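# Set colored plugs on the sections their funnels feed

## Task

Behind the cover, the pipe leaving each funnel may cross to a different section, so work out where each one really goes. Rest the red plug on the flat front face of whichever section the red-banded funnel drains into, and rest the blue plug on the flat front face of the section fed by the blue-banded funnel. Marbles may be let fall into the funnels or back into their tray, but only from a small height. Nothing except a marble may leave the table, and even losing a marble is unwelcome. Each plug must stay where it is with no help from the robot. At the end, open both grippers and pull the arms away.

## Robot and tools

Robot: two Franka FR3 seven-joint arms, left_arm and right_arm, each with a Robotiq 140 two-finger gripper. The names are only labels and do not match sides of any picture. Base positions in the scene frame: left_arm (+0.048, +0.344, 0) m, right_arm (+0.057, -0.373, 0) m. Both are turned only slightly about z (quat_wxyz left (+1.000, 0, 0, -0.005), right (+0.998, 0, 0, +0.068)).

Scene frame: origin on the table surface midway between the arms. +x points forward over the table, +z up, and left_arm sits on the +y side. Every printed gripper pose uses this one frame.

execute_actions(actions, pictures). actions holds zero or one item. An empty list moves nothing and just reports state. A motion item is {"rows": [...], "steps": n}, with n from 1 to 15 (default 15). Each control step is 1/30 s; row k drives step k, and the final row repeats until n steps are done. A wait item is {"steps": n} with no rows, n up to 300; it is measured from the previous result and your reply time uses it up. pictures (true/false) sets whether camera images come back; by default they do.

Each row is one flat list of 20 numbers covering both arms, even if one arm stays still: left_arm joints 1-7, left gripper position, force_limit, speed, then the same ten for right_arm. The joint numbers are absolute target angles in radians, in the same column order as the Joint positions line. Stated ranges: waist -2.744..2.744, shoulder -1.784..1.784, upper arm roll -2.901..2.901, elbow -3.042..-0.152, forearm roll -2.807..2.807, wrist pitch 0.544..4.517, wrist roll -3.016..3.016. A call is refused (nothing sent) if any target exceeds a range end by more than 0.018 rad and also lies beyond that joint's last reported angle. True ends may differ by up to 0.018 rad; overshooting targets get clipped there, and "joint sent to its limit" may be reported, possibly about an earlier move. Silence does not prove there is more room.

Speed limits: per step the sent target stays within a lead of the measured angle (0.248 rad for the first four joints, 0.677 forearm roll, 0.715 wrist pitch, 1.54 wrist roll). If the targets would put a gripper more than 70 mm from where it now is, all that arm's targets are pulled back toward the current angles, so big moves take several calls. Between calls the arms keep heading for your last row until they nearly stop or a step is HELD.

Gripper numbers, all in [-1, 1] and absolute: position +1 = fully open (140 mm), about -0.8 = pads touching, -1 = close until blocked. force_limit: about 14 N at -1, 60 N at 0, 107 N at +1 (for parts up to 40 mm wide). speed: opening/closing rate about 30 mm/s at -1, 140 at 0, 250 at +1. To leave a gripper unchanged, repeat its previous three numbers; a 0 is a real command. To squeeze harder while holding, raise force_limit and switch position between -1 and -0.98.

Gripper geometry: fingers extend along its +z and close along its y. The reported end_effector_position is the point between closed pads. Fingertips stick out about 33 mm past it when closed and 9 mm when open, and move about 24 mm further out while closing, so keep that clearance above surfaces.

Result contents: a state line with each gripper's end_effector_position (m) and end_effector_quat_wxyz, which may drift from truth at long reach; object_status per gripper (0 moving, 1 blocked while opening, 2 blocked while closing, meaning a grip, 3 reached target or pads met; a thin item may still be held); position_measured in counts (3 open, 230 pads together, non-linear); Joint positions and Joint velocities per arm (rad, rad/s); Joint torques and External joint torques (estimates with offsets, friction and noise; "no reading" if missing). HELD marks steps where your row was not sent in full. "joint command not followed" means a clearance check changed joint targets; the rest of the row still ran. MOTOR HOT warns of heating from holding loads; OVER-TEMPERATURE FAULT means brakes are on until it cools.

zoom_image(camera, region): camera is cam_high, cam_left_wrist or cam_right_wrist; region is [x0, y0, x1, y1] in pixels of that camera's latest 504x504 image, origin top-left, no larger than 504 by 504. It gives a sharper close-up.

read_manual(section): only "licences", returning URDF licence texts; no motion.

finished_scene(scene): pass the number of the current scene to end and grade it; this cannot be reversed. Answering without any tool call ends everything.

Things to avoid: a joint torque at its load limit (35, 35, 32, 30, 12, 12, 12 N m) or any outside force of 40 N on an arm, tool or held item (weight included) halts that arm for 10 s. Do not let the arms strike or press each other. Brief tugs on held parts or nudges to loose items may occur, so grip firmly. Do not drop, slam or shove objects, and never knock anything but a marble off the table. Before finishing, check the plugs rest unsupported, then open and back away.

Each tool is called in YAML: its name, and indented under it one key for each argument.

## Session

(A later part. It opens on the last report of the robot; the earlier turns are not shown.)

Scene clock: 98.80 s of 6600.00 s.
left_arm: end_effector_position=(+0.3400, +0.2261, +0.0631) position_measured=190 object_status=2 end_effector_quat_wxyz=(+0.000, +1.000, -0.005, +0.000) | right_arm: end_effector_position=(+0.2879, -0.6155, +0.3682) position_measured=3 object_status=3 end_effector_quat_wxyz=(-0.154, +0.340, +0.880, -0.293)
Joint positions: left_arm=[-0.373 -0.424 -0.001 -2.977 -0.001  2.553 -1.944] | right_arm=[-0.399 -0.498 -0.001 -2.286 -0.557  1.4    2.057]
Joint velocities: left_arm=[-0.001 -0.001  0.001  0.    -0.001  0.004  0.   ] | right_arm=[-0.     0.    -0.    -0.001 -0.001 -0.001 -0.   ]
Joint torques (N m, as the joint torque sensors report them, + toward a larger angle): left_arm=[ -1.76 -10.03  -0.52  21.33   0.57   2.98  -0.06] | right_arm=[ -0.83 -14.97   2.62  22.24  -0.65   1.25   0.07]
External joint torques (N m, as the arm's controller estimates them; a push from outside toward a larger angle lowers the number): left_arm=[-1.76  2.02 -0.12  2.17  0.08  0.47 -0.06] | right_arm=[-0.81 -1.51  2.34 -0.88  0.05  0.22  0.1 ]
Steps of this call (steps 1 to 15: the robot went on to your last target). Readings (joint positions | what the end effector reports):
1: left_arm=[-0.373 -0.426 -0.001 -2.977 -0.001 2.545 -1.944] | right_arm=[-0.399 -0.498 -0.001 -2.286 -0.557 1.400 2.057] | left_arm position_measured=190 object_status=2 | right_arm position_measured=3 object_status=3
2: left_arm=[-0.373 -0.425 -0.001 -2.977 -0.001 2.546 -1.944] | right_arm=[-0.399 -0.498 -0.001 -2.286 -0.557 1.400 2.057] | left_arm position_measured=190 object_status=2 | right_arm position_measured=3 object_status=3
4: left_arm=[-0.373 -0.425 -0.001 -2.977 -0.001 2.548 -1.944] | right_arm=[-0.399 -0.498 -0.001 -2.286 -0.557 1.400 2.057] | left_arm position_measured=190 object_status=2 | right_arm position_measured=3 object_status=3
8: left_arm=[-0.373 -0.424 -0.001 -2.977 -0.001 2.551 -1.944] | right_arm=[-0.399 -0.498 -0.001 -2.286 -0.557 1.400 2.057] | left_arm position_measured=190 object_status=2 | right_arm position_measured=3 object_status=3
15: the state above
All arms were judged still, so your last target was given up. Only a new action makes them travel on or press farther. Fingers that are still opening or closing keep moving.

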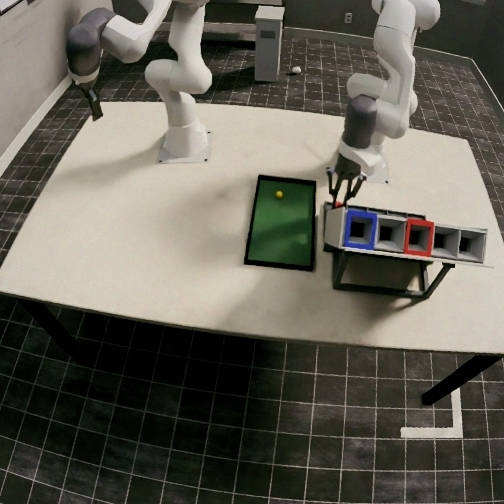

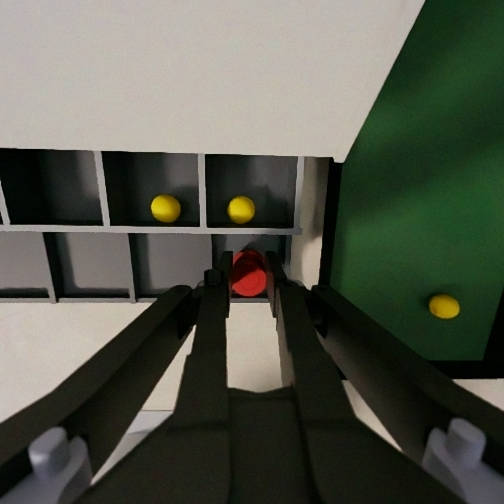

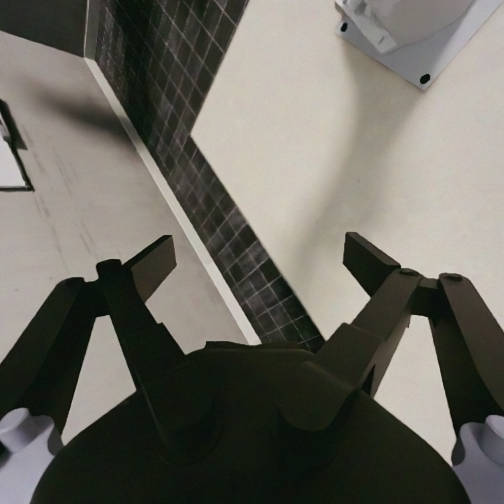

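execute_actions:
  actions:
    - {"rows":[[-0.375,-0.422,0,-2.977,0,2.556,-1.948,-0.3,-0.6,-0.8,-0.4,-0.5,0,-2.287,-0.557,1.4,2.057,1,0,0]]}
  pictures: false

execute_actions:
  actions:
    - {"rows":[[-0.375,-0.45,0,-2.972,0,2.51,-1.948,-0.3,-0.6,-0.8,-0.4,-0.5,0,-2.287,-0.557,1.4,2.057,1,0,0],[-0.375,-0.45,0,-2.972,0,2.51,-1.948,-0.3,-0.6,-0.8,-0.4,-0.5,0,-2.287,-0.557,1.4,2.057,1,0,0],[-0.375,-0.45,0,-2.972,0,2.51,-1.948,-0.3,-0.6,-0.8,-0.4,-0.5,0,-2.287,-0.557,1.4,2.057,1,0,0],[-0.375,-0.45,0,-2.972,0,2.51,-1.948,-0.3,-0.6,-0.8,-0.4,-0.5,0,-2.287,-0.557,1.4,2.057,1,0,0],[-0.375,-0.4995,0,-2.96,0,2.44,-1.948,-0.3,-0.6,-0.8,-0.4,-0.5,0,-2.287,-0.557,1.4,2.057,1,0,0]]}
  pictures: false

execute_actions:
  actions:
    - {"rows":[[-0.375,-0.57,0,-2.93,0,2.32,-1.948,-0.3,-0.6,-0.8,-0.4,-0.5,0,-2.287,-0.557,1.4,2.057,1,0,0],[-0.375,-0.57,0,-2.93,0,2.32,-1.948,-0.3,-0.6,-0.8,-0.4,-0.5,0,-2.287,-0.557,1.4,2.057,1,0,0],[-0.375,-0.57,0,-2.93,0,2.32,-1.948,-0.3,-0.6,-0.8,-0.4,-0.5,0,-2.287,-0.557,1.4,2.057,1,0,0],[-0.375,-0.57,0,-2.93,0,2.32,-1.948,-0.3,-0.6,-0.8,-0.4,-0.5,0,-2.287,-0.557,1.4,2.057,1,0,0],[-0.375,-0.57,0,-2.93,0,2.32,-1.948,-0.3,-0.6,-0.8,-0.4,-0.5,0,-2.287,-0.557,1.4,2.057,1,0,0],[-0.375,-0.644,0,-2.893,0,2.2,-1.948,-0.3,-0.6,-0.8,-0.4,-0.5,0,-2.287,-0.557,1.4,2.057,1,0,0]]}

Scene clock: 106.93 s of 6600.00 s.
left_arm: end_effector_position=(+0.3402, +0.2260, +0.0632) position_measured=167 object_status=3 end_effector_quat_wxyz=(+0.000, +1.000, -0.005, +0.001) | right_arm: end_effector_position=(+0.2879, -0.6155, +0.3682) position_measured=3 object_status=3 end_effector_quat_wxyz=(-0.154, +0.340, +0.880, -0.293)
Joint positions: left_arm=[-0.373 -0.424 -0.001 -2.977 -0.001  2.553 -1.944] | right_arm=[-0.399 -0.498 -0.001 -2.286 -0.557  1.4    2.057]
Joint velocities: left_arm=[ 0.001 -0.001 -0.001 -0.    -0.    -0.001 -0.001] | right_arm=[ 0.001 -0.     0.     0.     0.001 -0.001  0.   ]
Joint torques (N m, as the joint torque sensors report them, + toward a larger angle): left_arm=[-1.8  -9.41 -0.45 20.86  0.7   2.89 -0.06] | right_arm=[ -0.72 -14.21   2.03  22.28  -0.7    1.27   0.19]
External joint torques (N m, as the arm's controller estimates them; a push from outside toward a larger angle lowers the number): left_arm=[-1.8   2.63 -0.04  1.74  0.2   0.39 -0.06] | right_arm=[-0.71 -0.6   1.74 -1.    0.    0.23  0.22]
Steps of this call (steps 1 to 90: nothing new was sent; then 4.63 s passed at rest; steps 91 to 105: all 15 steps of this action). Readings (joint positions | what the end effector reports):
91: left_arm=[-0.373 -0.424 -0.001 -2.977 -0.001 2.553 -1.944] | right_arm=[-0.399 -0.498 -0.001 -2.286 -0.557 1.400 2.057] | left_arm position_measured=190 object_status=0 | right_arm position_measured=3 object_status=3
92: left_arm=[-0.373 -0.424 -0.001 -2.977 -0.001 2.553 -1.944] | right_arm=[-0.399 -0.498 -0.001 -2.286 -0.557 1.400 2.057] | left_arm position_measured=190 object_status=0 | right_arm position_measured=3 object_status=3
94: left_arm=[-0.373 -0.424 -0.001 -2.977 -0.001 2.553 -1.944] | right_arm=[-0.399 -0.498 -0.001 -2.286 -0.557 1.400 2.057] | left_arm position_measured=182 object_status=0 | right_arm position_measured=3 object_status=3
98: left_arm=[-0.373 -0.424 -0.001 -2.977 -0.001 2.553 -1.944] | right_arm=[-0.399 -0.498 -0.001 -2.286 -0.557 1.400 2.057] | left_arm position_measured=170 object_status=0 | right_arm position_measured=3 object_status=3
105: the state above

Scene clock: 107.43 s of 6600.00 s.
left_arm: end_effector_position=(+0.3367, +0.2273, +0.0834) position_measured=167 object_status=3 end_effector_quat_wxyz=(-0.002, +1.000, -0.005, -0.005) | right_arm: end_effector_position=(+0.2879, -0.6155, +0.3682) position_measured=3 object_status=3 end_effector_quat_wxyz=(-0.154, +0.340, +0.880, -0.293)
Joint positions: left_arm=[-0.373 -0.497 -0.001 -2.96  -0.001  2.453 -1.944] | right_arm=[-0.399 -0.498 -0.001 -2.286 -0.557  1.4    2.057]
Joint velocities: left_arm=[ 0.001 -0.001 -0.001 -0.001  0.002 -0.063  0.001] | right_arm=[ 0.001  0.    -0.001 -0.001 -0.001  0.001  0.001]
Joint torques (N m, as the joint torque sensors report them, + toward a larger angle): left_arm=[ -1.62 -11.49  -0.85  22.06   0.62   1.93  -0.05] | right_arm=[ -0.78 -14.62   2.59  22.22  -0.72   1.25   0.18]
External joint torques (N m, as the arm's controller estimates them; a push from outside toward a larger angle lowers the number): left_arm=[-1.61 -0.74 -0.36  1.67  0.05 -0.58 -0.05] | right_arm=[-0.81 -1.1   2.24 -0.98 -0.02  0.21  0.21]
Steps of this call (steps 1 to 15: all 15 steps of this action). Readings (joint positions | what the end effector reports):
1: left_arm=[-0.373 -0.428 -0.001 -2.976 -0.001 2.546 -1.944] | right_arm=[-0.399 -0.498 -0.001 -2.286 -0.557 1.400 2.057] | left_arm position_measured=167 object_status=3 | right_arm position_measured=3 object_status=3
2: left_arm=[-0.373 -0.435 -0.001 -2.976 -0.001 2.540 -1.944] | right_arm=[-0.399 -0.498 -0.001 -2.286 -0.557 1.400 2.057] | left_arm position_measured=167 object_status=3 | right_arm position_measured=3 object_status=3
4: left_arm=[-0.373 -0.443 -0.001 -2.974 -0.001 2.531 -1.944] | right_arm=[-0.399 -0.498 -0.001 -2.286 -0.557 1.400 2.057] | left_arm position_measured=167 object_status=3 | right_arm position_measured=3 object_status=3
8: left_arm=[-0.373 -0.487 -0.001 -2.963 -0.001 2.483 -1.944] | right_arm=[-0.399 -0.498 -0.001 -2.286 -0.557 1.400 2.057] | left_arm position_measured=167 object_status=3 | right_arm position_measured=3 object_status=3
15: the state above

Scene clock: 107.93 s of 6600.00 s.
left_arm: end_effector_position=(+0.3328, +0.2289, +0.1374) position_measured=167 object_status=3 end_effector_quat_wxyz=(-0.005, +1.000, -0.005, -0.011) | right_arm: end_effector_position=(+0.2879, -0.6155, +0.3682) position_measured=3 object_status=3 end_effector_quat_wxyz=(-0.154, +0.340, +0.880, -0.293)
Joint positions: left_arm=[-0.373 -0.641 -0.001 -2.893 -0.001  2.227 -1.944] | right_arm=[-0.399 -0.498 -0.001 -2.286 -0.557  1.4    2.057]
Joint velocities: left_arm=[-0.001 -0.001 -0.001 -0.     0.001 -0.149 -0.001] | right_arm=[ 0.001 -0.     0.001 -0.001 -0.001  0.    -0.001]
Joint torques (N m, as the joint torque sensors report them, + toward a larger angle): left_arm=[-1.06 -8.91 -0.05 24.13  0.77  2.15 -0.08] | right_arm=[ -0.99 -14.45   1.05  21.54  -0.69   1.25   0.09]
External joint torques (N m, as the arm's controller estimates them; a push from outside toward a larger angle lowers the number): left_arm=[-1.05 -0.56  0.54  1.3   0.08 -0.38 -0.08] | right_arm=[-1.01 -0.87  0.72 -1.67  0.01  0.21  0.12]
Steps of this call (steps 1 to 15: all 15 steps of this action). Readings (joint positions | what the end effector reports):
1: left_arm=[-0.373 -0.509 -0.001 -2.957 -0.001 2.429 -1.944] | right_arm=[-0.399 -0.498 -0.001 -2.286 -0.557 1.400 2.057] | left_arm position_measured=167 object_status=3 | right_arm position_measured=3 object_status=3
2: left_arm=[-0.373 -0.528 -0.001 -2.951 -0.001 2.409 -1.944] | right_arm=[-0.399 -0.498 -0.001 -2.286 -0.557 1.400 2.057] | left_arm position_measured=167 object_status=3 | right_arm position_measured=3 object_status=3
4: left_arm=[-0.373 -0.554 -0.001 -2.937 -0.001 2.382 -1.944] | right_arm=[-0.399 -0.498 -0.001 -2.286 -0.557 1.400 2.057] | left_arm position_measured=167 object_status=3 | right_arm position_measured=3 object_status=3
8: left_arm=[-0.373 -0.616 -0.001 -2.908 -0.001 2.296 -1.944] | right_arm=[-0.399 -0.498 -0.001 -2.286 -0.557 1.400 2.057] | left_arm position_measured=167 object_status=3 | right_arm position_measured=3 object_status=3
15: the state above

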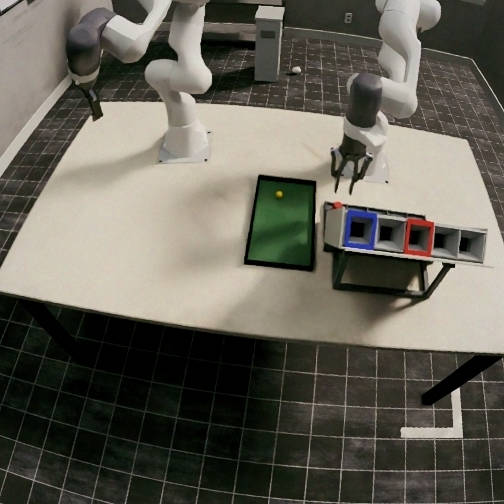

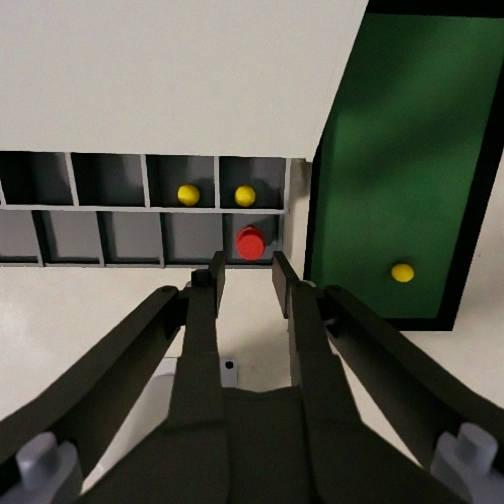

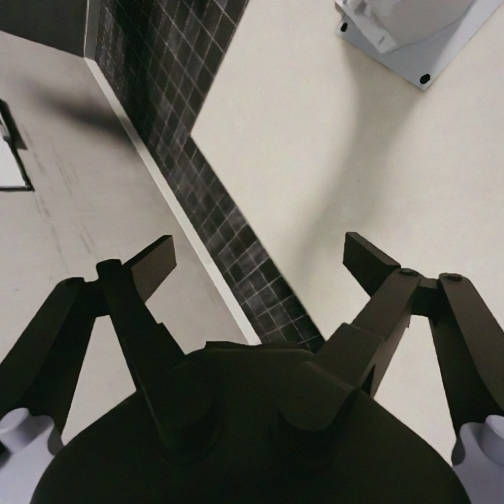

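execute_actions:
  actions:
    - {"rows":[[0.2,-0.70,0,-2.9,0,2.12,-1.4,-0.3,-0.6,-0.8,-0.4,-0.5,0,-2.287,-0.557,1.4,2.057,1,0,0]]}
  pictures: false

execute_actions:
  actions:
    - {"rows":[[0.7,-0.644,0,-2.87,0,2.2,-0.88,-0.2,-0.6,-0.8,-0.4,-0.5,0,-2.287,-0.557,1.4,2.057,1,0,0]]}
  pictures: false

execute_actions:
  actions:
    - {"rows":[[0.7,-0.4,0,-2.66,0,2.26,-0.88,-0.2,-0.6,-0.8,-0.4,-0.5,0,-2.287,-0.557,1.4,2.057,1,0,0]]}

Scene clock: 113.07 s of 6600.00 s.
left_arm: end_effector_position=(+0.3262, +0.3964, +0.1443) position_measured=167 object_status=3 end_effector_quat_wxyz=(+0.006, +0.997, +0.065, -0.036) | right_arm: end_effector_position=(+0.2879, -0.6155, +0.3682) position_measured=3 object_status=3 end_effector_quat_wxyz=(-0.154, +0.340, +0.880, -0.293)
Joint positions: left_arm=[ 0.195 -0.697  0.003 -2.899 -0.001  2.128 -1.513] | right_arm=[-0.399 -0.498 -0.001 -2.286 -0.557  1.4    2.057]
Joint velocities: left_arm=[ 0.03  -0.001 -0.011 -0.002  0.    -0.029  0.361] | right_arm=[-0.     0.    -0.    -0.    -0.001 -0.    -0.   ]
Joint torques (N m, as the joint torque sensors report them, + toward a larger angle): left_arm=[ 0.24 -7.09 -2.28 23.71  0.83  2.01  0.42] | right_arm=[ -0.99 -14.55   1.92  22.03  -0.68   1.16   0.  ]
External joint torques (N m, as the arm's controller estimates them; a push from outside toward a larger angle lowers the number): left_arm=[ 0.45 -0.34 -1.51  0.8   0.14 -0.34  0.42] | right_arm=[-1.01 -1.01  1.59 -1.15  0.02  0.13  0.03]
Steps of this call (steps 1 to 30: the robot went on to your last target; steps 31 to 90: nothing new was sent; then 1.63 s passed at rest; steps 91 to 105: all 15 steps of this action). Readings (joint positions | what the end effector reports):
91: left_arm=[-0.319 -0.651 -0.014 -2.895 -0.001 2.191 -1.895] | right_arm=[-0.399 -0.498 -0.001 -2.286 -0.557 1.400 2.057] | left_arm position_measured=167 object_status=3 | right_arm position_measured=3 object_status=3
92: left_arm=[-0.246 -0.666 -0.011 -2.896 -0.001 2.179 -1.848] | right_arm=[-0.399 -0.498 -0.001 -2.286 -0.557 1.400 2.057] | left_arm position_measured=167 object_status=3 | right_arm position_measured=3 object_status=3
94: left_arm=[-0.096 -0.685 -0.005 -2.896 -0.001 2.163 -1.766] | right_arm=[-0.399 -0.498 -0.001 -2.286 -0.557 1.400 2.057] | left_arm position_measured=167 object_status=3 | right_arm position_measured=3 object_status=3
98: left_arm=[0.140 -0.696 0.005 -2.897 -0.001 2.143 -1.639] | right_arm=[-0.399 -0.498 -0.001 -2.286 -0.557 1.400 2.057] | left_arm position_measured=167 object_status=3 | right_arm position_measured=3 object_status=3
105: the state above

Scene clock: 113.57 s of 6600.00 s.
left_arm: end_effector_position=(+0.2864, +0.5395, +0.1457) position_measured=154 object_status=3 end_effector_quat_wxyz=(+0.010, +0.998, +0.066, -0.012) | right_arm: end_effector_position=(+0.2879, -0.6155, +0.3682) position_measured=3 object_status=3 end_effector_quat_wxyz=(-0.154, +0.340, +0.880, -0.293)
Joint positions: left_arm=[ 0.696 -0.647  0.003 -2.871 -0.002  2.194 -1.014] | right_arm=[-0.399 -0.498 -0.001 -2.286 -0.557  1.4    2.057]
Joint velocities: left_arm=[ 0.022  0.002 -0.011 -0.    -0.001  0.022  0.427] | right_arm=[-0.    -0.    -0.    -0.    -0.    -0.     0.001]
Joint torques (N m, as the joint torque sensors report them, + toward a larger angle): left_arm=[ 2.11 -5.83 -1.51 25.7   0.89  2.81  0.52] | right_arm=[ -1.41 -14.51   2.34  22.14  -0.62   1.26   0.22]
External joint torques (N m, as the arm's controller estimates them; a push from outside toward a larger angle lowers the number): left_arm=[ 2.24  2.43 -0.84  2.91  0.23  0.37  0.53] | right_arm=[-1.39 -0.95  2.04 -1.06  0.08  0.22  0.25]
Steps of this call (steps 1 to 15: all 15 steps of this action). Readings (joint positions | what the end effector reports):
1: left_arm=[0.248 -0.688 -0.009 -2.893 -0.002 2.137 -1.458] | right_arm=[-0.399 -0.498 -0.001 -2.286 -0.557 1.400 2.057] | left_arm position_measured=167 object_status=0 | right_arm position_measured=3 object_status=3
2: left_arm=[0.318 -0.675 -0.008 -2.885 -0.002 2.147 -1.405] | right_arm=[-0.399 -0.498 -0.001 -2.286 -0.557 1.400 2.057] | left_arm position_measured=165 object_status=0 | right_arm position_measured=3 object_status=3
4: left_arm=[0.460 -0.659 -0.005 -2.876 -0.002 2.163 -1.313] | right_arm=[-0.399 -0.498 -0.001 -2.286 -0.557 1.400 2.057] | left_arm position_measured=159 object_status=0 | right_arm position_measured=3 object_status=3
8: left_arm=[0.656 -0.649 0.005 -2.871 -0.002 2.183 -1.164] | right_arm=[-0.399 -0.498 -0.001 -2.286 -0.557 1.400 2.057] | left_arm position_measured=154 object_status=0 | right_arm position_measured=3 object_status=3
15: the state above

Scene clock: 114.07 s of 6600.00 s.
left_arm: end_effector_position=(+0.3473, +0.5901, +0.1571) position_measured=154 object_status=3 end_effector_quat_wxyz=(+0.002, +1.000, +0.014, -0.001) | right_arm: end_effector_position=(+0.2879, -0.6155, +0.3682) position_measured=3 object_status=3 end_effector_quat_wxyz=(-0.154, +0.340, +0.880, -0.293)
Joint positions: left_arm=[ 0.698 -0.403  0.001 -2.662 -0.002  2.254 -0.909] | right_arm=[-0.399 -0.498 -0.001 -2.286 -0.557  1.4    2.057]
Joint velocities: left_arm=[-0.     0.002  0.001  0.003 -0.     0.017  0.084] | right_arm=[ 0.001  0.     0.001 -0.001 -0.     0.     0.001]
Joint torques (N m, as the joint torque sensors report them, + toward a larger angle): left_arm=[  1.72 -15.12  -1.65  24.23   1.01   2.67   0.59] | right_arm=[ -1.06 -14.33   2.41  22.57  -0.68   1.27   0.13]
External joint torques (N m, as the arm's controller estimates them; a push from outside toward a larger angle lowers the number): left_arm=[ 1.65  1.13 -1.34  1.75  0.36  0.18  0.59] | right_arm=[-1.09 -0.74  2.05 -0.67  0.01  0.22  0.16]
Steps of this call (steps 1 to 15: all 15 steps of this action). Readings (joint positions | what the end effector reports):
1: left_arm=[0.697 -0.601 0.003 -2.832 -0.002 2.196 -1.002] | right_arm=[-0.399 -0.498 -0.001 -2.286 -0.557 1.400 2.057] | left_arm position_measured=154 object_status=3 | right_arm position_measured=3 object_status=3
2: left_arm=[0.698 -0.536 0.002 -2.774 -0.002 2.207 -0.990] | right_arm=[-0.399 -0.498 -0.001 -2.286 -0.557 1.400 2.057] | left_arm position_measured=154 object_status=3 | right_arm position_measured=3 object_status=3
4: left_arm=[0.698 -0.454 0.002 -2.704 -0.002 2.227 -0.969] | right_arm=[-0.399 -0.498 -0.001 -2.286 -0.557 1.400 2.057] | left_arm position_measured=154 object_status=3 | right_arm position_measured=3 object_status=3
8: left_arm=[0.698 -0.409 0.001 -2.669 -0.002 2.245 -0.939] | right_arm=[-0.399 -0.498 -0.001 -2.286 -0.557 1.400 2.057] | left_arm position_measured=154 object_status=3 | right_arm position_measured=3 object_status=3
15: the state above

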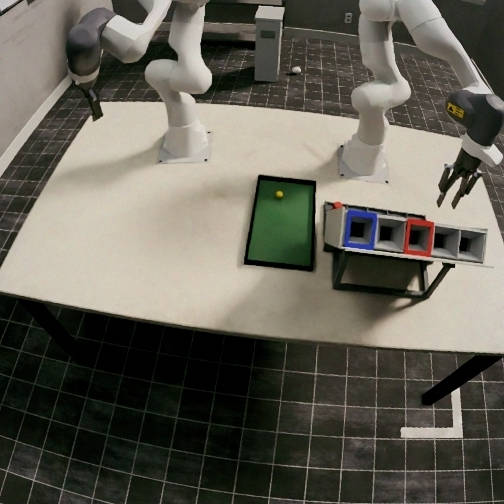

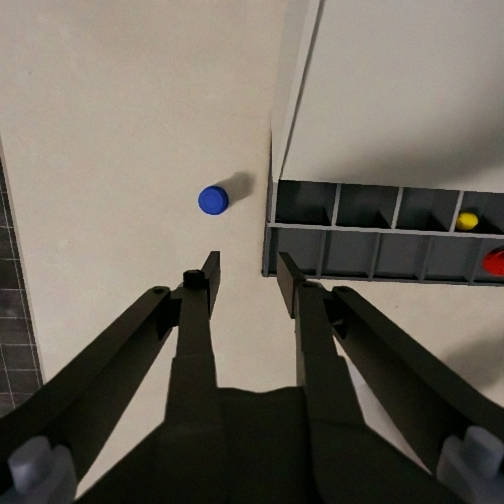

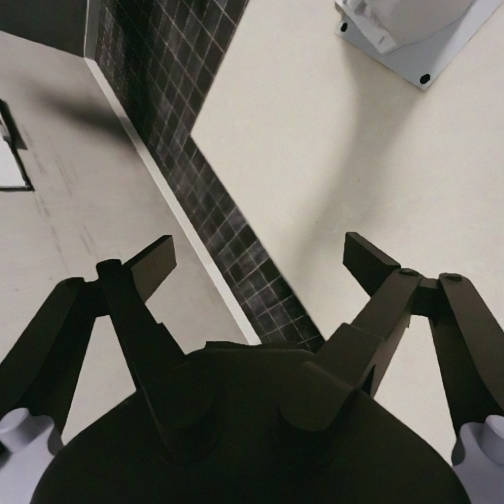

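execute_actions:
  actions:
    - {"rows":[[0.7,-0.18,0,-2.465,0,2.285,-0.88,-0.2,-0.6,-0.8,-0.4,-0.5,0,-2.287,-0.557,1.4,2.057,1,0,0]]}

Scene clock: 116.50 s of 6600.00 s.
left_arm: end_effector_position=(+0.3994, +0.6334, +0.1513) position_measured=154 object_status=3 end_effector_quat_wxyz=(+0.002, +1.000, +0.002, -0.000) | right_arm: end_effector_position=(+0.2879, -0.6155, +0.3682) position_measured=3 object_status=3 end_effector_quat_wxyz=(-0.154, +0.340, +0.880, -0.293)
Joint positions: left_arm=[ 0.699 -0.183  0.001 -2.467 -0.002  2.281 -0.884] | right_arm=[-0.399 -0.498 -0.001 -2.286 -0.557  1.4    2.057]
Joint velocities: left_arm=[-0.     0.     0.     0.004 -0.001  0.007  0.002] | right_arm=[-0.    -0.001 -0.    -0.    -0.     0.    -0.001]
Joint torques (N m, as the joint torque sensors report them, + toward a larger angle): left_arm=[  1.23 -22.06  -1.11  24.18   1.13   2.76   0.41] | right_arm=[ -0.92 -13.93   2.91  22.78  -0.66   1.23   0.06]
External joint torques (N m, as the arm's controller estimates them; a push from outside toward a larger angle lowers the number): left_arm=[ 1.25  1.59 -0.91  1.93  0.5   0.25  0.41] | right_arm=[-0.86 -0.31  2.66 -0.47  0.05  0.19  0.09]
Steps of this call (steps 1 to 30: the robot went on to your last target; steps 31 to 58: nothing new was sent; steps 59 to 73: all 15 steps of this action). Readings (joint positions | what the end effector reports):
59: left_arm=[0.698 -0.357 0.001 -2.615 -0.002 2.253 -0.884] | right_arm=[-0.399 -0.498 -0.001 -2.286 -0.557 1.400 2.057] | left_arm position_measured=154 object_status=3 | right_arm position_measured=3 object_status=3
60: left_arm=[0.699 -0.297 0.001 -2.560 -0.002 2.261 -0.884] | right_arm=[-0.399 -0.498 -0.001 -2.286 -0.557 1.400 2.057] | left_arm position_measured=154 object_status=3 | right_arm position_measured=3 object_status=3
62: left_arm=[0.699 -0.226 0.001 -2.503 -0.002 2.271 -0.884] | right_arm=[-0.399 -0.498 -0.001 -2.286 -0.557 1.400 2.057] | left_arm position_measured=154 object_status=3 | right_arm position_measured=3 object_status=3
66: left_arm=[0.699 -0.186 0.001 -2.474 -0.002 2.277 -0.884] | right_arm=[-0.399 -0.498 -0.001 -2.286 -0.557 1.400 2.057] | left_arm position_measured=154 object_status=3 | right_arm position_measured=3 object_status=3
73: the state above

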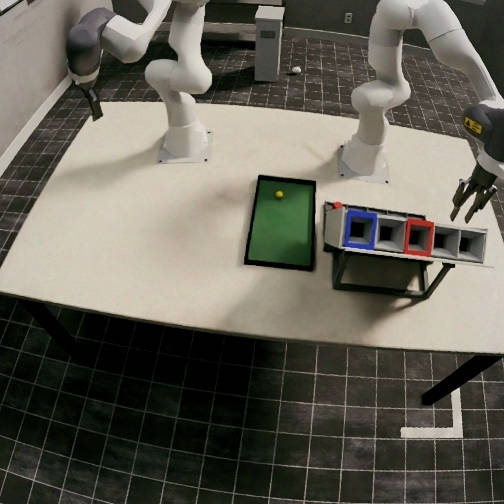

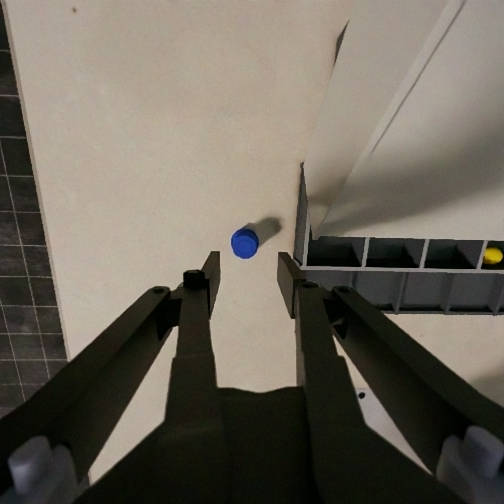

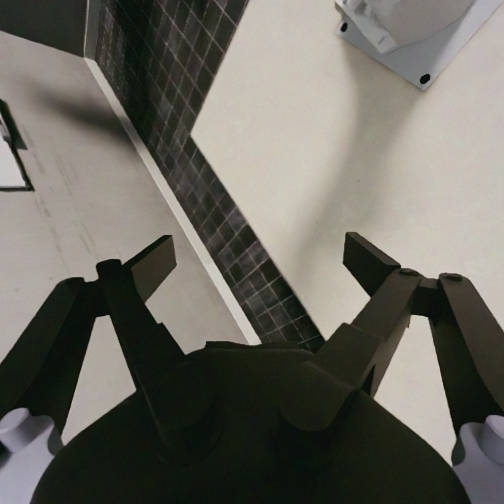

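Nearly on axis.

execute_actions:
  actions:
    - {"rows":[[0.7,-0.13,0,-2.487,0,2.4,-0.88,-0.2,-0.6,-0.8,-0.4,-0.5,0,-2.287,-0.557,1.4,2.057,1,0,0],[0.7,-0.13,0,-2.487,0,2.4,-0.88,-0.2,-0.6,-0.8,-0.4,-0.5,0,-2.287,-0.557,1.4,2.057,1,0,0],[0.7,-0.13,0,-2.487,0,2.4,-0.88,-0.2,-0.6,-0.8,-0.4,-0.5,0,-2.287,-0.557,1.4,2.057,1,0,0],[0.7,-0.13,0,-2.487,0,2.4,-0.88,-0.2,-0.6,-0.8,-0.4,-0.5,0,-2.287,-0.557,1.4,2.057,1,0,0],[0.7,-0.075,0,-2.507,0,2.45,-0.88,-0.2,-0.6,-0.8,-0.4,-0.5,0,-2.287,-0.557,1.4,2.057,1,0,0]]}
  pictures: false

execute_actions:
  actions:
    - {"rows":[[0.7,-0.03,0,-2.522,0,2.52,-0.88,-0.2,-0.6,-0.8,-0.4,-0.5,0,-2.287,-0.557,1.4,2.057,1,0,0],[0.7,-0.03,0,-2.522,0,2.52,-0.88,-0.2,-0.6,-0.8,-0.4,-0.5,0,-2.287,-0.557,1.4,2.057,1,0,0],[0.7,-0.03,0,-2.522,0,2.52,-0.88,-0.2,-0.6,-0.8,-0.4,-0.5,0,-2.287,-0.557,1.4,2.057,1,0,0],[0.7,-0.03,0,-2.522,0,2.52,-0.88,-0.2,-0.6,-0.8,-0.4,-0.5,0,-2.287,-0.557,1.4,2.057,1,0,0],[0.7,-0.03,0,-2.522,0,2.52,-0.88,-0.2,-0.6,-0.8,-0.4,-0.5,0,-2.287,-0.557,1.4,2.057,1,0,0],[0.7,0.018,0,-2.532,0,2.555,-0.88,-0.2,-0.6,-0.8,-0.4,-0.5,0,-2.287,-0.557,1.4,2.057,1,0,0]]}

Scene clock: 124.53 s of 6600.00 s.
left_arm: end_effector_position=(+0.4027, +0.6363, +0.0981) position_measured=154 object_status=3 end_effector_quat_wxyz=(-0.000, +1.000, +0.002, +0.001) | right_arm: end_effector_position=(+0.2879, -0.6155, +0.3682) position_measured=3 object_status=3 end_effector_quat_wxyz=(-0.154, +0.340, +0.880, -0.293)
Joint positions: left_arm=[ 0.699 -0.075  0.001 -2.508 -0.002  2.435 -0.884] | right_arm=[-0.399 -0.498 -0.001 -2.286 -0.557  1.4    2.057]
Joint velocities: left_arm=[-0.     0.     0.001 -0.001 -0.     0.076 -0.   ] | right_arm=[ 0.    -0.     0.    -0.001  0.001  0.     0.   ]
Joint torques (N m, as the joint torque sensors report them, + toward a larger angle): left_arm=[  1.23 -25.58  -0.56  23.17   1.01   2.82   0.35] | right_arm=[ -0.83 -14.39   1.97  21.73  -0.61   1.38   0.11]
External joint torques (N m, as the arm's controller estimates them; a push from outside toward a larger angle lowers the number): left_arm=[ 1.18  0.17 -0.54  2.58  0.47  0.33  0.35] | right_arm=[-0.82 -0.78  1.67 -1.51  0.09  0.34  0.14]
Steps of this call (steps 1 to 15: the robot went on to your last target; steps 16 to 90: nothing new was sent; then 4.53 s passed at rest; steps 91 to 105: all 15 steps of this action). Readings (joint positions | what the end effector reports):
91: left_arm=[0.699 -0.176 0.001 -2.468 -0.002 2.302 -0.884] | right_arm=[-0.399 -0.498 -0.001 -2.286 -0.557 1.400 2.057] | left_arm position_measured=154 object_status=3 | right_arm position_measured=3 object_status=3
92: left_arm=[0.699 -0.164 0.001 -2.471 -0.002 2.321 -0.884] | right_arm=[-0.399 -0.498 -0.001 -2.286 -0.557 1.400 2.057] | left_arm position_measured=154 object_status=3 | right_arm position_measured=3 object_status=3
94: left_arm=[0.699 -0.143 0.001 -2.481 -0.002 2.345 -0.884] | right_arm=[-0.399 -0.498 -0.001 -2.286 -0.557 1.400 2.057] | left_arm position_measured=154 object_status=3 | right_arm position_measured=3 object_status=3
98: left_arm=[0.699 -0.088 0.001 -2.502 -0.002 2.401 -0.884] | right_arm=[-0.399 -0.498 -0.001 -2.286 -0.557 1.400 2.057] | left_arm position_measured=154 object_status=3 | right_arm position_measured=3 object_status=3
105: the state above

Scene clock: 125.03 s of 6600.00 s.
left_arm: end_effector_position=(+0.3999, +0.6342, +0.0558) position_measured=154 object_status=3 end_effector_quat_wxyz=(+0.003, +1.000, +0.002, -0.002) | right_arm: end_effector_position=(+0.2879, -0.6155, +0.3682) position_measured=3 object_status=3 end_effector_quat_wxyz=(-0.154, +0.340, +0.880, -0.293)
Joint positions: left_arm=[ 0.699  0.017  0.001 -2.533 -0.002  2.542 -0.884] | right_arm=[-0.399 -0.498 -0.001 -2.286 -0.557  1.4    2.057]
Joint velocities: left_arm=[ 0.    -0.     0.002 -0.    -0.001  0.06  -0.001] | right_arm=[-0.001  0.    -0.001 -0.     0.001 -0.     0.   ]
Joint torques (N m, as the joint torque sensors report them, + toward a larger angle): left_arm=[  1.4  -26.89  -0.63  21.4    0.93   3.06   0.29] | right_arm=[ -1.06 -14.52   1.86  21.93  -0.68   1.18   0.04]
External joint torques (N m, as the arm's controller estimates them; a push from outside toward a larger angle lowers the number): left_arm=[ 1.36  0.52 -0.69  2.32  0.47  0.59  0.29] | right_arm=[-1.03 -0.88  1.59 -1.33  0.02  0.14  0.07]
Steps of this call (steps 1 to 15: all 15 steps of this action). Readings (joint positions | what the end effector reports):
1: left_arm=[0.699 -0.069 0.001 -2.509 -0.002 2.450 -0.884] | right_arm=[-0.399 -0.498 -0.001 -2.286 -0.557 1.400 2.057] | left_arm position_measured=154 object_status=3 | right_arm position_measured=3 object_status=3
2: left_arm=[0.699 -0.059 0.001 -2.510 -0.002 2.463 -0.884] | right_arm=[-0.399 -0.498 -0.001 -2.286 -0.557 1.400 2.057] | left_arm position_measured=154 object_status=3 | right_arm position_measured=3 object_status=3
4: left_arm=[0.699 -0.042 0.001 -2.517 -0.002 2.480 -0.884] | right_arm=[-0.399 -0.498 -0.001 -2.286 -0.557 1.400 2.057] | left_arm position_measured=154 object_status=3 | right_arm position_measured=3 object_status=3
8: left_arm=[0.699 -0.002 0.001 -2.526 -0.002 2.517 -0.884] | right_arm=[-0.399 -0.498 -0.001 -2.286 -0.557 1.400 2.057] | left_arm position_measured=154 object_status=3 | right_arm position_measured=3 object_status=3
15: the state above

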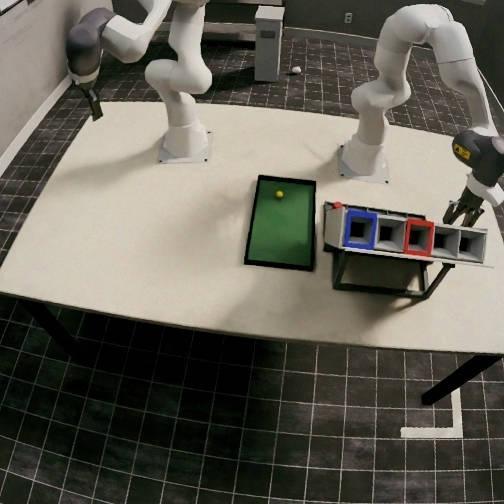

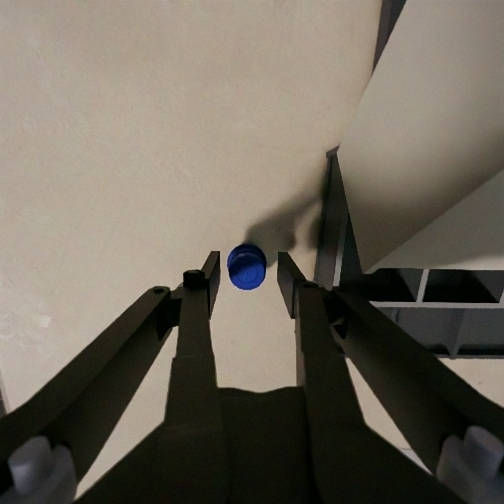

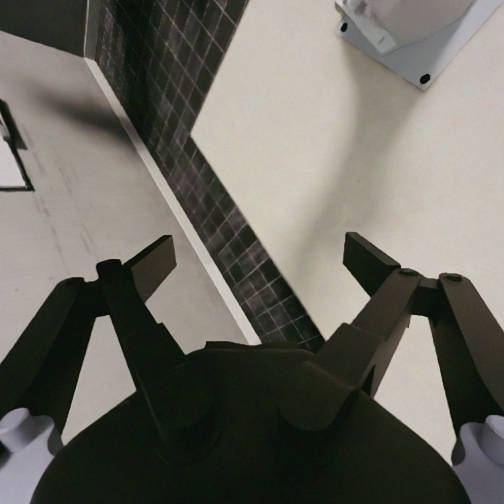

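execute_actions:
  actions:
    - {"rows":[[0.7,0.018,0,-2.532,0,2.555,-0.88,-1,-0.6,-0.5,-0.4,-0.5,0,-2.287,-0.557,1.4,2.057,1,0,0]]}
  pictures: false

execute_actions:
  actions:
    - {"rows":[[0.7,-0.03,0,-2.522,0,2.46,-0.88,-1,-0.6,-0.5,-0.4,-0.5,0,-2.287,-0.557,1.4,2.057,1,0,0],[0.7,-0.03,0,-2.522,0,2.46,-0.88,-1,-0.6,-0.5,-0.4,-0.5,0,-2.287,-0.557,1.4,2.057,1,0,0],[0.7,-0.03,0,-2.522,0,2.46,-0.88,-1,-0.6,-0.5,-0.4,-0.5,0,-2.287,-0.557,1.4,2.057,1,0,0],[0.7,-0.09,0,-2.51,0,2.38,-0.88,-1,-0.6,-0.5,-0.4,-0.5,0,-2.287,-0.557,1.4,2.057,1,0,0],[0.7,-0.09,0,-2.51,0,2.38,-0.88,-1,-0.6,-0.5,-0.4,-0.5,0,-2.287,-0.557,1.4,2.057,1,0,0],[0.7,-0.09,0,-2.51,0,2.38,-0.88,-1,-0.6,-0.5,-0.4,-0.5,0,-2.287,-0.557,1.4,2.057,1,0,0],[0.7,-0.09,0,-2.51,0,2.38,-0.88,-1,-0.6,-0.5,-0.4,-0.5,0,-2.287,-0.557,1.4,2.057,1,0,0],[0.7,-0.2,0,-2.48,0,2.26,-0.88,-1,-0.6,-0.5,-0.4,-0.5,0,-2.287,-0.557,1.4,2.057,1,0,0]]}
  pictures: false

execute_actions:
  actions:
    - {"rows":[[0.7,-0.4,0,-2.66,0,2.2,-0.88,-1,-0.6,-0.5,-0.4,-0.5,0,-2.287,-0.557,1.4,2.057,1,0,0],[0.7,-0.4,0,-2.66,0,2.2,-0.88,-1,-0.6,-0.5,-0.4,-0.5,0,-2.287,-0.557,1.4,2.057,1,0,0],[0.7,-0.4,0,-2.66,0,2.2,-0.88,-1,-0.6,-0.5,-0.4,-0.5,0,-2.287,-0.557,1.4,2.057,1,0,0],[0.7,-0.4,0,-2.66,0,2.2,-0.88,-1,-0.6,-0.5,-0.4,-0.5,0,-2.287,-0.557,1.4,2.057,1,0,0],[0.7,-0.4,0,-2.66,0,2.2,-0.88,-1,-0.6,-0.5,-0.4,-0.5,0,-2.287,-0.557,1.4,2.057,1,0,0],[0.7,-0.62,0,-2.85,0,2.13,-1.1,-1,-0.6,-0.5,-0.4,-0.5,0,-2.287,-0.557,1.4,2.057,1,0,0]]}
  pictures: false

execute_actions:
  actions:
    - {"rows":[[0.3,-0.62,0,-2.85,0,2.13,-1.5,-1,-0.6,-0.5,-0.4,-0.5,0,-2.287,-0.557,1.4,2.057,1,0,0]]}
  pictures: false

execute_actions:
  actions:
    - {"rows":[[-0.137,-0.585,0,-2.862,0,2.177,-1.717,-1,-0.6,-0.5,-0.4,-0.5,0,-2.287,-0.557,1.4,2.057,1,0,0]]}
  pictures: false

execute_actions:
  actions:
    - {"rows":[[-0.137,-0.53,0,-2.885,0,2.29,-1.717,-1,-0.6,-0.5,-0.4,-0.5,0,-2.287,-0.557,1.4,2.057,1,0,0],[-0.137,-0.53,0,-2.885,0,2.29,-1.717,-1,-0.6,-0.5,-0.4,-0.5,0,-2.287,-0.557,1.4,2.057,1,0,0],[-0.137,-0.53,0,-2.885,0,2.29,-1.717,-1,-0.6,-0.5,-0.4,-0.5,0,-2.287,-0.557,1.4,2.057,1,0,0],[-0.137,-0.53,0,-2.885,0,2.29,-1.717,-1,-0.6,-0.5,-0.4,-0.5,0,-2.287,-0.557,1.4,2.057,1,0,0],[-0.137,-0.53,0,-2.885,0,2.29,-1.717,-1,-0.6,-0.5,-0.4,-0.5,0,-2.287,-0.557,1.4,2.057,1,0,0],[-0.137,-0.478,0,-2.908,0,2.345,-1.717,-1,-0.6,-0.5,-0.4,-0.5,0,-2.287,-0.557,1.4,2.057,1,0,0]]}

Scene clock: 140.10 s of 6600.00 s.
left_arm: end_effector_position=(+0.4026, +0.6364, +0.0569) position_measured=190 object_status=2 end_effector_quat_wxyz=(-0.001, +1.000, +0.002, +0.002) | right_arm: end_effector_position=(+0.2879, -0.6155, +0.3682) position_measured=3 object_status=3 end_effector_quat_wxyz=(-0.154, +0.340, +0.880, -0.293)
Joint positions: left_arm=[ 0.699  0.017  0.001 -2.532 -0.002  2.553 -0.884] | right_arm=[-0.399 -0.498 -0.001 -2.286 -0.557  1.4    2.057]
Joint velocities: left_arm=[-0.001  0.001 -0.001 -0.    -0.     0.001 -0.001] | right_arm=[ 0.001  0.001  0.001  0.002 -0.001 -0.     0.001]
Joint torques (N m, as the joint torque sensors report them, + toward a larger angle): left_arm=[  2.05 -26.44  -0.84  21.41   0.95   2.92   0.29] | right_arm=[ -1.21 -14.91   2.23  22.22  -0.75   1.17   0.23]
External joint torques (N m, as the arm's controller estimates them; a push from outside toward a larger angle lowers the number): left_arm=[ 2.06  0.97 -0.84  2.32  0.48  0.4   0.29] | right_arm=[-1.23 -1.27  1.9  -1.07 -0.04  0.12  0.26]
Steps of this call (steps 1 to 15: the robot went on to your last target; steps 16 to 90: nothing new was sent; then 11.57 s passed at rest; steps 91 to 105: all 15 steps of this action). Readings (joint positions | what the end effector reports):
91: left_arm=[0.699 0.017 0.001 -2.533 -0.002 2.552 -0.884] | right_arm=[-0.399 -0.498 -0.001 -2.286 -0.557 1.400 2.057] | left_arm position_measured=154 object_status=0 | right_arm position_measured=3 object_status=3
92: left_arm=[0.699 0.017 0.001 -2.533 -0.002 2.552 -0.884] | right_arm=[-0.399 -0.498 -0.001 -2.286 -0.557 1.400 2.057] | left_arm position_measured=158 object_status=0 | right_arm position_measured=3 object_status=3
94: left_arm=[0.699 0.017 0.001 -2.533 -0.002 2.552 -0.884] | right_arm=[-0.399 -0.498 -0.001 -2.286 -0.557 1.400 2.057] | left_arm position_measured=167 object_status=0 | right_arm position_measured=3 object_status=3
98: left_arm=[0.699 0.017 0.001 -2.533 -0.002 2.553 -0.884] | right_arm=[-0.399 -0.498 -0.001 -2.286 -0.557 1.400 2.057] | left_arm position_measured=186 object_status=0 | right_arm position_measured=3 object_status=3
105: the state above

Scene clock: 140.60 s of 6600.00 s.
left_arm: end_effector_position=(+0.4032, +0.6365, +0.1572) position_measured=190 object_status=2 end_effector_quat_wxyz=(-0.008, +1.000, +0.002, +0.011) | right_arm: end_effector_position=(+0.2879, -0.6155, +0.3682) position_measured=3 object_status=3 end_effector_quat_wxyz=(-0.154, +0.340, +0.880, -0.293)
Joint positions: left_arm=[ 0.699 -0.201  0.001 -2.476 -0.002  2.302 -0.884] | right_arm=[-0.399 -0.498 -0.001 -2.286 -0.557  1.4    2.057]
Joint velocities: left_arm=[-0.001  0.     0.001 -0.006 -0.001 -0.232 -0.001] | right_arm=[-0.001 -0.    -0.    -0.    -0.001 -0.    -0.001]
Joint torques (N m, as the joint torque sensors report them, + toward a larger angle): left_arm=[  0.81 -22.63  -1.7   22.28   1.09   2.07   0.4 ] | right_arm=[ -1.47 -14.15   2.32  21.03  -0.68   1.2    0.18]
External joint torques (N m, as the arm's controller estimates them; a push from outside toward a larger angle lowers the number): left_arm=[ 0.75 -1.57 -1.56  1.35  0.46 -0.36  0.4 ] | right_arm=[-1.42 -0.5   2.06 -2.22  0.02  0.17  0.22]
Steps of this call (steps 1 to 15: all 15 steps of this action). Readings (joint positions | what the end effector reports):
1: left_arm=[0.699 0.010 0.001 -2.532 -0.002 2.537 -0.884] | right_arm=[-0.399 -0.498 -0.001 -2.286 -0.557 1.400 2.057] | left_arm position_measured=190 object_status=2 | right_arm position_measured=3 object_status=3
2: left_arm=[0.699 -0.001 0.001 -2.531 -0.002 2.523 -0.884] | right_arm=[-0.399 -0.498 -0.001 -2.286 -0.557 1.400 2.057] | left_arm position_measured=190 object_status=2 | right_arm position_measured=3 object_status=3
4: left_arm=[0.699 -0.027 0.001 -2.526 -0.002 2.489 -0.884] | right_arm=[-0.399 -0.498 -0.001 -2.286 -0.557 1.400 2.057] | left_arm position_measured=190 object_status=2 | right_arm position_measured=3 object_status=3
8: left_arm=[0.699 -0.098 0.001 -2.510 -0.002 2.409 -0.884] | right_arm=[-0.399 -0.498 -0.001 -2.286 -0.557 1.400 2.057] | left_arm position_measured=190 object_status=2 | right_arm position_measured=3 object_status=3
15: the state above

Scene clock: 141.10 s of 6600.00 s.
left_arm: end_effector_position=(+0.2796, +0.5345, +0.1434) position_measured=190 object_status=2 end_effector_quat_wxyz=(+0.025, +0.997, +0.070, -0.034) | right_arm: end_effector_position=(+0.2879, -0.6155, +0.3682) position_measured=3 object_status=3 end_effector_quat_wxyz=(-0.154, +0.340, +0.880, -0.293)
Joint positions: left_arm=[ 0.699 -0.614  0.    -2.846 -0.002  2.148 -1.02 ] | right_arm=[-0.399 -0.498 -0.001 -2.286 -0.557  1.4    2.057]
Joint velocities: left_arm=[-0.    -0.044  0.    -0.052 -0.    -0.098 -0.25 ] | right_arm=[-0.    -0.     0.    -0.001 -0.    -0.001  0.   ]
Joint torques (N m, as the joint torque sensors report them, + toward a larger angle): left_arm=[  1.08 -11.04  -0.77  25.53   0.92   2.12  -0.04] | right_arm=[ -0.57 -13.49   2.81  22.52  -0.63   1.28   0.13]
External joint torques (N m, as the arm's controller estimates them; a push from outside toward a larger angle lowers the number): left_arm=[ 1.11 -2.08 -0.18  2.18  0.23 -0.35 -0.04] | right_arm=[-0.57  0.04  2.5  -0.63  0.06  0.25  0.16]
Steps of this call (steps 1 to 15: all 15 steps of this action). Readings (joint positions | what the end effector reports):
1: left_arm=[0.699 -0.232 0.001 -2.511 -0.002 2.294 -0.884] | right_arm=[-0.399 -0.498 -0.001 -2.286 -0.557 1.400 2.057] | left_arm position_measured=190 object_status=2 | right_arm position_measured=3 object_status=3
2: left_arm=[0.699 -0.280 0.001 -2.558 -0.002 2.278 -0.884] | right_arm=[-0.399 -0.498 -0.001 -2.286 -0.557 1.400 2.057] | left_arm position_measured=190 object_status=2 | right_arm position_measured=3 object_status=3
4: left_arm=[0.699 -0.352 0.001 -2.618 -0.002 2.250 -0.884] | right_arm=[-0.399 -0.498 -0.001 -2.286 -0.557 1.400 2.057] | left_arm position_measured=190 object_status=2 | right_arm position_measured=3 object_status=3
8: left_arm=[0.699 -0.518 0.000 -2.762 -0.002 2.202 -0.933] | right_arm=[-0.399 -0.498 -0.001 -2.286 -0.557 1.400 2.057] | left_arm position_measured=190 object_status=2 | right_arm position_measured=3 object_status=3
15: the state above

Scene clock: 141.60 s of 6600.00 s.
left_arm: end_effector_position=(+0.3299, +0.4287, +0.1423) position_measured=190 object_status=2 end_effector_quat_wxyz=(+0.011, +0.997, +0.061, -0.048) | right_arm: end_effector_position=(+0.2879, -0.6155, +0.3682) position_measured=3 object_status=3 end_effector_quat_wxyz=(-0.154, +0.340, +0.880, -0.293)
Joint positions: left_arm=[ 0.303 -0.617 -0.002 -2.849 -0.001  2.134 -1.401] | right_arm=[-0.399 -0.498 -0.001 -2.286 -0.557  1.4    2.057]
Joint velocities: left_arm=[-0.009  0.     0.006 -0.    -0.001 -0.007 -0.313] | right_arm=[-0.001 -0.001 -0.001  0.001 -0.001 -0.     0.   ]
Joint torques (N m, as the joint torque sensors report them, + toward a larger angle): left_arm=[ -1.48 -10.54   0.08  23.8    0.81   1.92  -0.03] | right_arm=[ -0.52 -13.59   2.32  22.49  -0.71   1.21   0.16]
External joint torques (N m, as the arm's controller estimates them; a push from outside toward a larger angle lowers the number): left_arm=[-1.54 -1.57  0.59  1.25  0.12 -0.35 -0.03] | right_arm=[-0.46  0.05  2.08 -0.78  0.    0.17  0.19]
Steps of this call (steps 1 to 15: all 15 steps of this action). Readings (joint positions | what the end effector reports):
1: left_arm=[0.643 -0.615 0.015 -2.847 -0.001 2.145 -1.065] | right_arm=[-0.399 -0.498 -0.001 -2.286 -0.557 1.400 2.057] | left_arm position_measured=190 object_status=2 | right_arm position_measured=3 object_status=3
2: left_arm=[0.571 -0.616 0.012 -2.848 -0.001 2.143 -1.106] | right_arm=[-0.399 -0.498 -0.001 -2.286 -0.557 1.400 2.057] | left_arm position_measured=190 object_status=2 | right_arm position_measured=3 object_status=3
4: left_arm=[0.431 -0.617 0.004 -2.848 -0.001 2.141 -1.180] | right_arm=[-0.399 -0.498 -0.001 -2.286 -0.557 1.400 2.057] | left_arm position_measured=190 object_status=2 | right_arm position_measured=3 object_status=3
8: left_arm=[0.321 -0.617 -0.005 -2.848 -0.001 2.137 -1.292] | right_arm=[-0.399 -0.498 -0.001 -2.286 -0.557 1.400 2.057] | left_arm position_measured=190 object_status=2 | right_arm position_measured=3 object_status=3
15: the state above

Scene clock: 142.10 s of 6600.00 s.
left_arm: end_effector_position=(+0.3399, +0.3015, +0.1308) position_measured=190 object_status=2 end_effector_quat_wxyz=(-0.006, +0.998, -0.033, -0.050) | right_arm: end_effector_position=(+0.2879, -0.6155, +0.3682) position_measured=3 object_status=3 end_effector_quat_wxyz=(-0.154, +0.340, +0.880, -0.293)
Joint positions: left_arm=[-0.134 -0.587 -0.002 -2.861  0.     2.172 -1.651] | right_arm=[-0.399 -0.498 -0.001 -2.286 -0.557  1.4    2.057]
Joint velocities: left_arm=[-0.013 -0.     0.008  0.     0.     0.012 -0.206] | right_arm=[ 0.    -0.     0.     0.     0.     0.001  0.   ]
Joint torques (N m, as the joint torque sensors report them, + toward a larger angle): left_arm=[-1.12 -7.02  0.36 23.93  0.53  2.51 -0.09] | right_arm=[ -0.24 -13.55   1.57  22.34  -0.71   1.2    0.26]
External joint torques (N m, as the arm's controller estimates them; a push from outside toward a larger angle lowers the number): left_arm=[-1.21  2.52  0.83  1.74 -0.14  0.25 -0.09] | right_arm=[-0.23  0.06  1.27 -0.9  -0.01  0.15  0.29]
Steps of this call (steps 1 to 15: all 15 steps of this action). Readings (joint positions | what the end effector reports):
1: left_arm=[0.248 -0.613 0.013 -2.850 0.000 2.141 -1.431] | right_arm=[-0.399 -0.498 -0.001 -2.286 -0.557 1.400 2.057] | left_arm position_measured=190 object_status=2 | right_arm position_measured=3 object_status=3
2: left_arm=[0.175 -0.606 0.011 -2.852 0.000 2.147 -1.458] | right_arm=[-0.399 -0.498 -0.001 -2.286 -0.557 1.400 2.057] | left_arm position_measured=190 object_status=2 | right_arm position_measured=3 object_status=3
4: left_arm=[0.028 -0.594 0.006 -2.856 0.000 2.156 -1.505] | right_arm=[-0.399 -0.498 -0.001 -2.286 -0.557 1.400 2.057] | left_arm position_measured=190 object_status=2 | right_arm position_measured=3 object_status=3
8: left_arm=[-0.110 -0.588 -0.006 -2.860 0.000 2.166 -1.579] | right_arm=[-0.399 -0.498 -0.001 -2.286 -0.557 1.400 2.057] | left_arm position_measured=190 object_status=2 | right_arm position_measured=3 object_status=3
15: the state above

Scene clock: 142.60 s of 6600.00 s.
left_arm: end_effector_position=(+0.3414, +0.3010, +0.0895) position_measured=190 object_status=2 end_effector_quat_wxyz=(-0.007, +0.999, -0.008, -0.049) | right_arm: end_effector_position=(+0.2879, -0.6155, +0.3682) position_measured=3 object_status=3 end_effector_quat_wxyz=(-0.154, +0.340, +0.880, -0.293)
Joint positions: left_arm=[-0.135 -0.48  -0.002 -2.908  0.     2.328 -1.701] | right_arm=[-0.399 -0.498 -0.001 -2.286 -0.557  1.4    2.057]
Joint velocities: left_arm=[ 0.001 -0.001 -0.001  0.001 -0.001  0.088 -0.04 ] | right_arm=[ 0.     0.    -0.001  0.     0.001  0.    -0.   ]
Joint torques (N m, as the joint torque sensors report them, + toward a larger angle): left_arm=[-1.74 -9.83  0.09 22.05  0.44  2.67 -0.27] | right_arm=[  0.32 -14.25   2.11  21.17  -0.74   1.25   0.11]
External joint torques (N m, as the arm's controller estimates them; a push from outside toward a larger angle lowers the number): left_arm=[-1.75  1.65  0.54  1.59 -0.13  0.44 -0.27] | right_arm=[ 0.31 -0.69  1.8  -2.03 -0.04  0.21  0.14]
Steps of this call (steps 1 to 15: all 15 steps of this action). Readings (joint positions | what the end effector reports):
1: left_arm=[-0.134 -0.578 -0.002 -2.863 0.000 2.192 -1.657] | right_arm=[-0.399 -0.498 -0.001 -2.286 -0.557 1.400 2.057] | left_arm position_measured=190 object_status=2 | right_arm position_measured=3 object_status=3
2: left_arm=[-0.134 -0.563 -0.002 -2.868 0.000 2.210 -1.663] | right_arm=[-0.399 -0.498 -0.001 -2.286 -0.557 1.400 2.057] | left_arm position_measured=190 object_status=2 | right_arm position_measured=3 object_status=3
4: left_arm=[-0.135 -0.543 -0.002 -2.879 0.000 2.235 -1.673] | right_arm=[-0.399 -0.498 -0.001 -2.286 -0.557 1.400 2.057] | left_arm position_measured=190 object_status=2 | right_arm position_measured=3 object_status=3
8: left_arm=[-0.135 -0.499 -0.002 -2.898 0.000 2.288 -1.687] | right_arm=[-0.399 -0.498 -0.001 -2.286 -0.557 1.400 2.057] | left_arm position_measured=190 object_status=2 | right_arm position_measured=3 object_status=3
15: the state above

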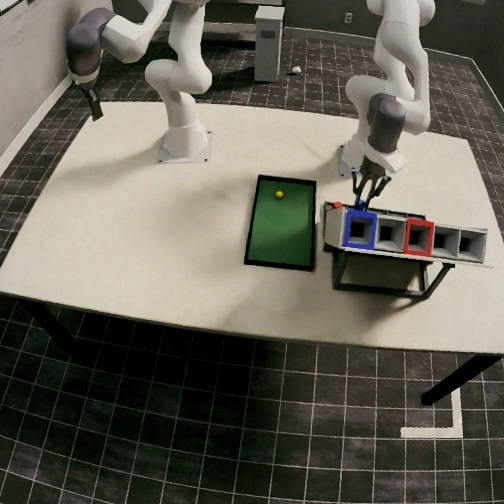

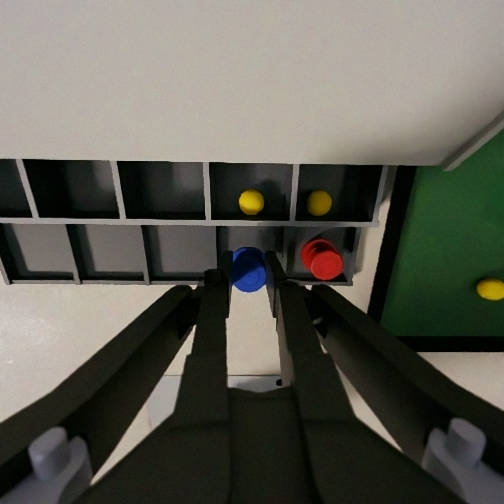

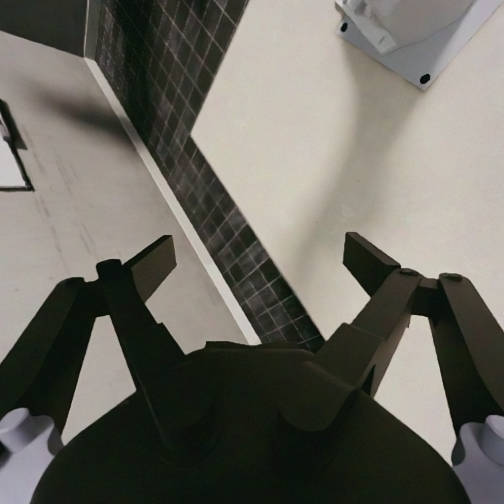

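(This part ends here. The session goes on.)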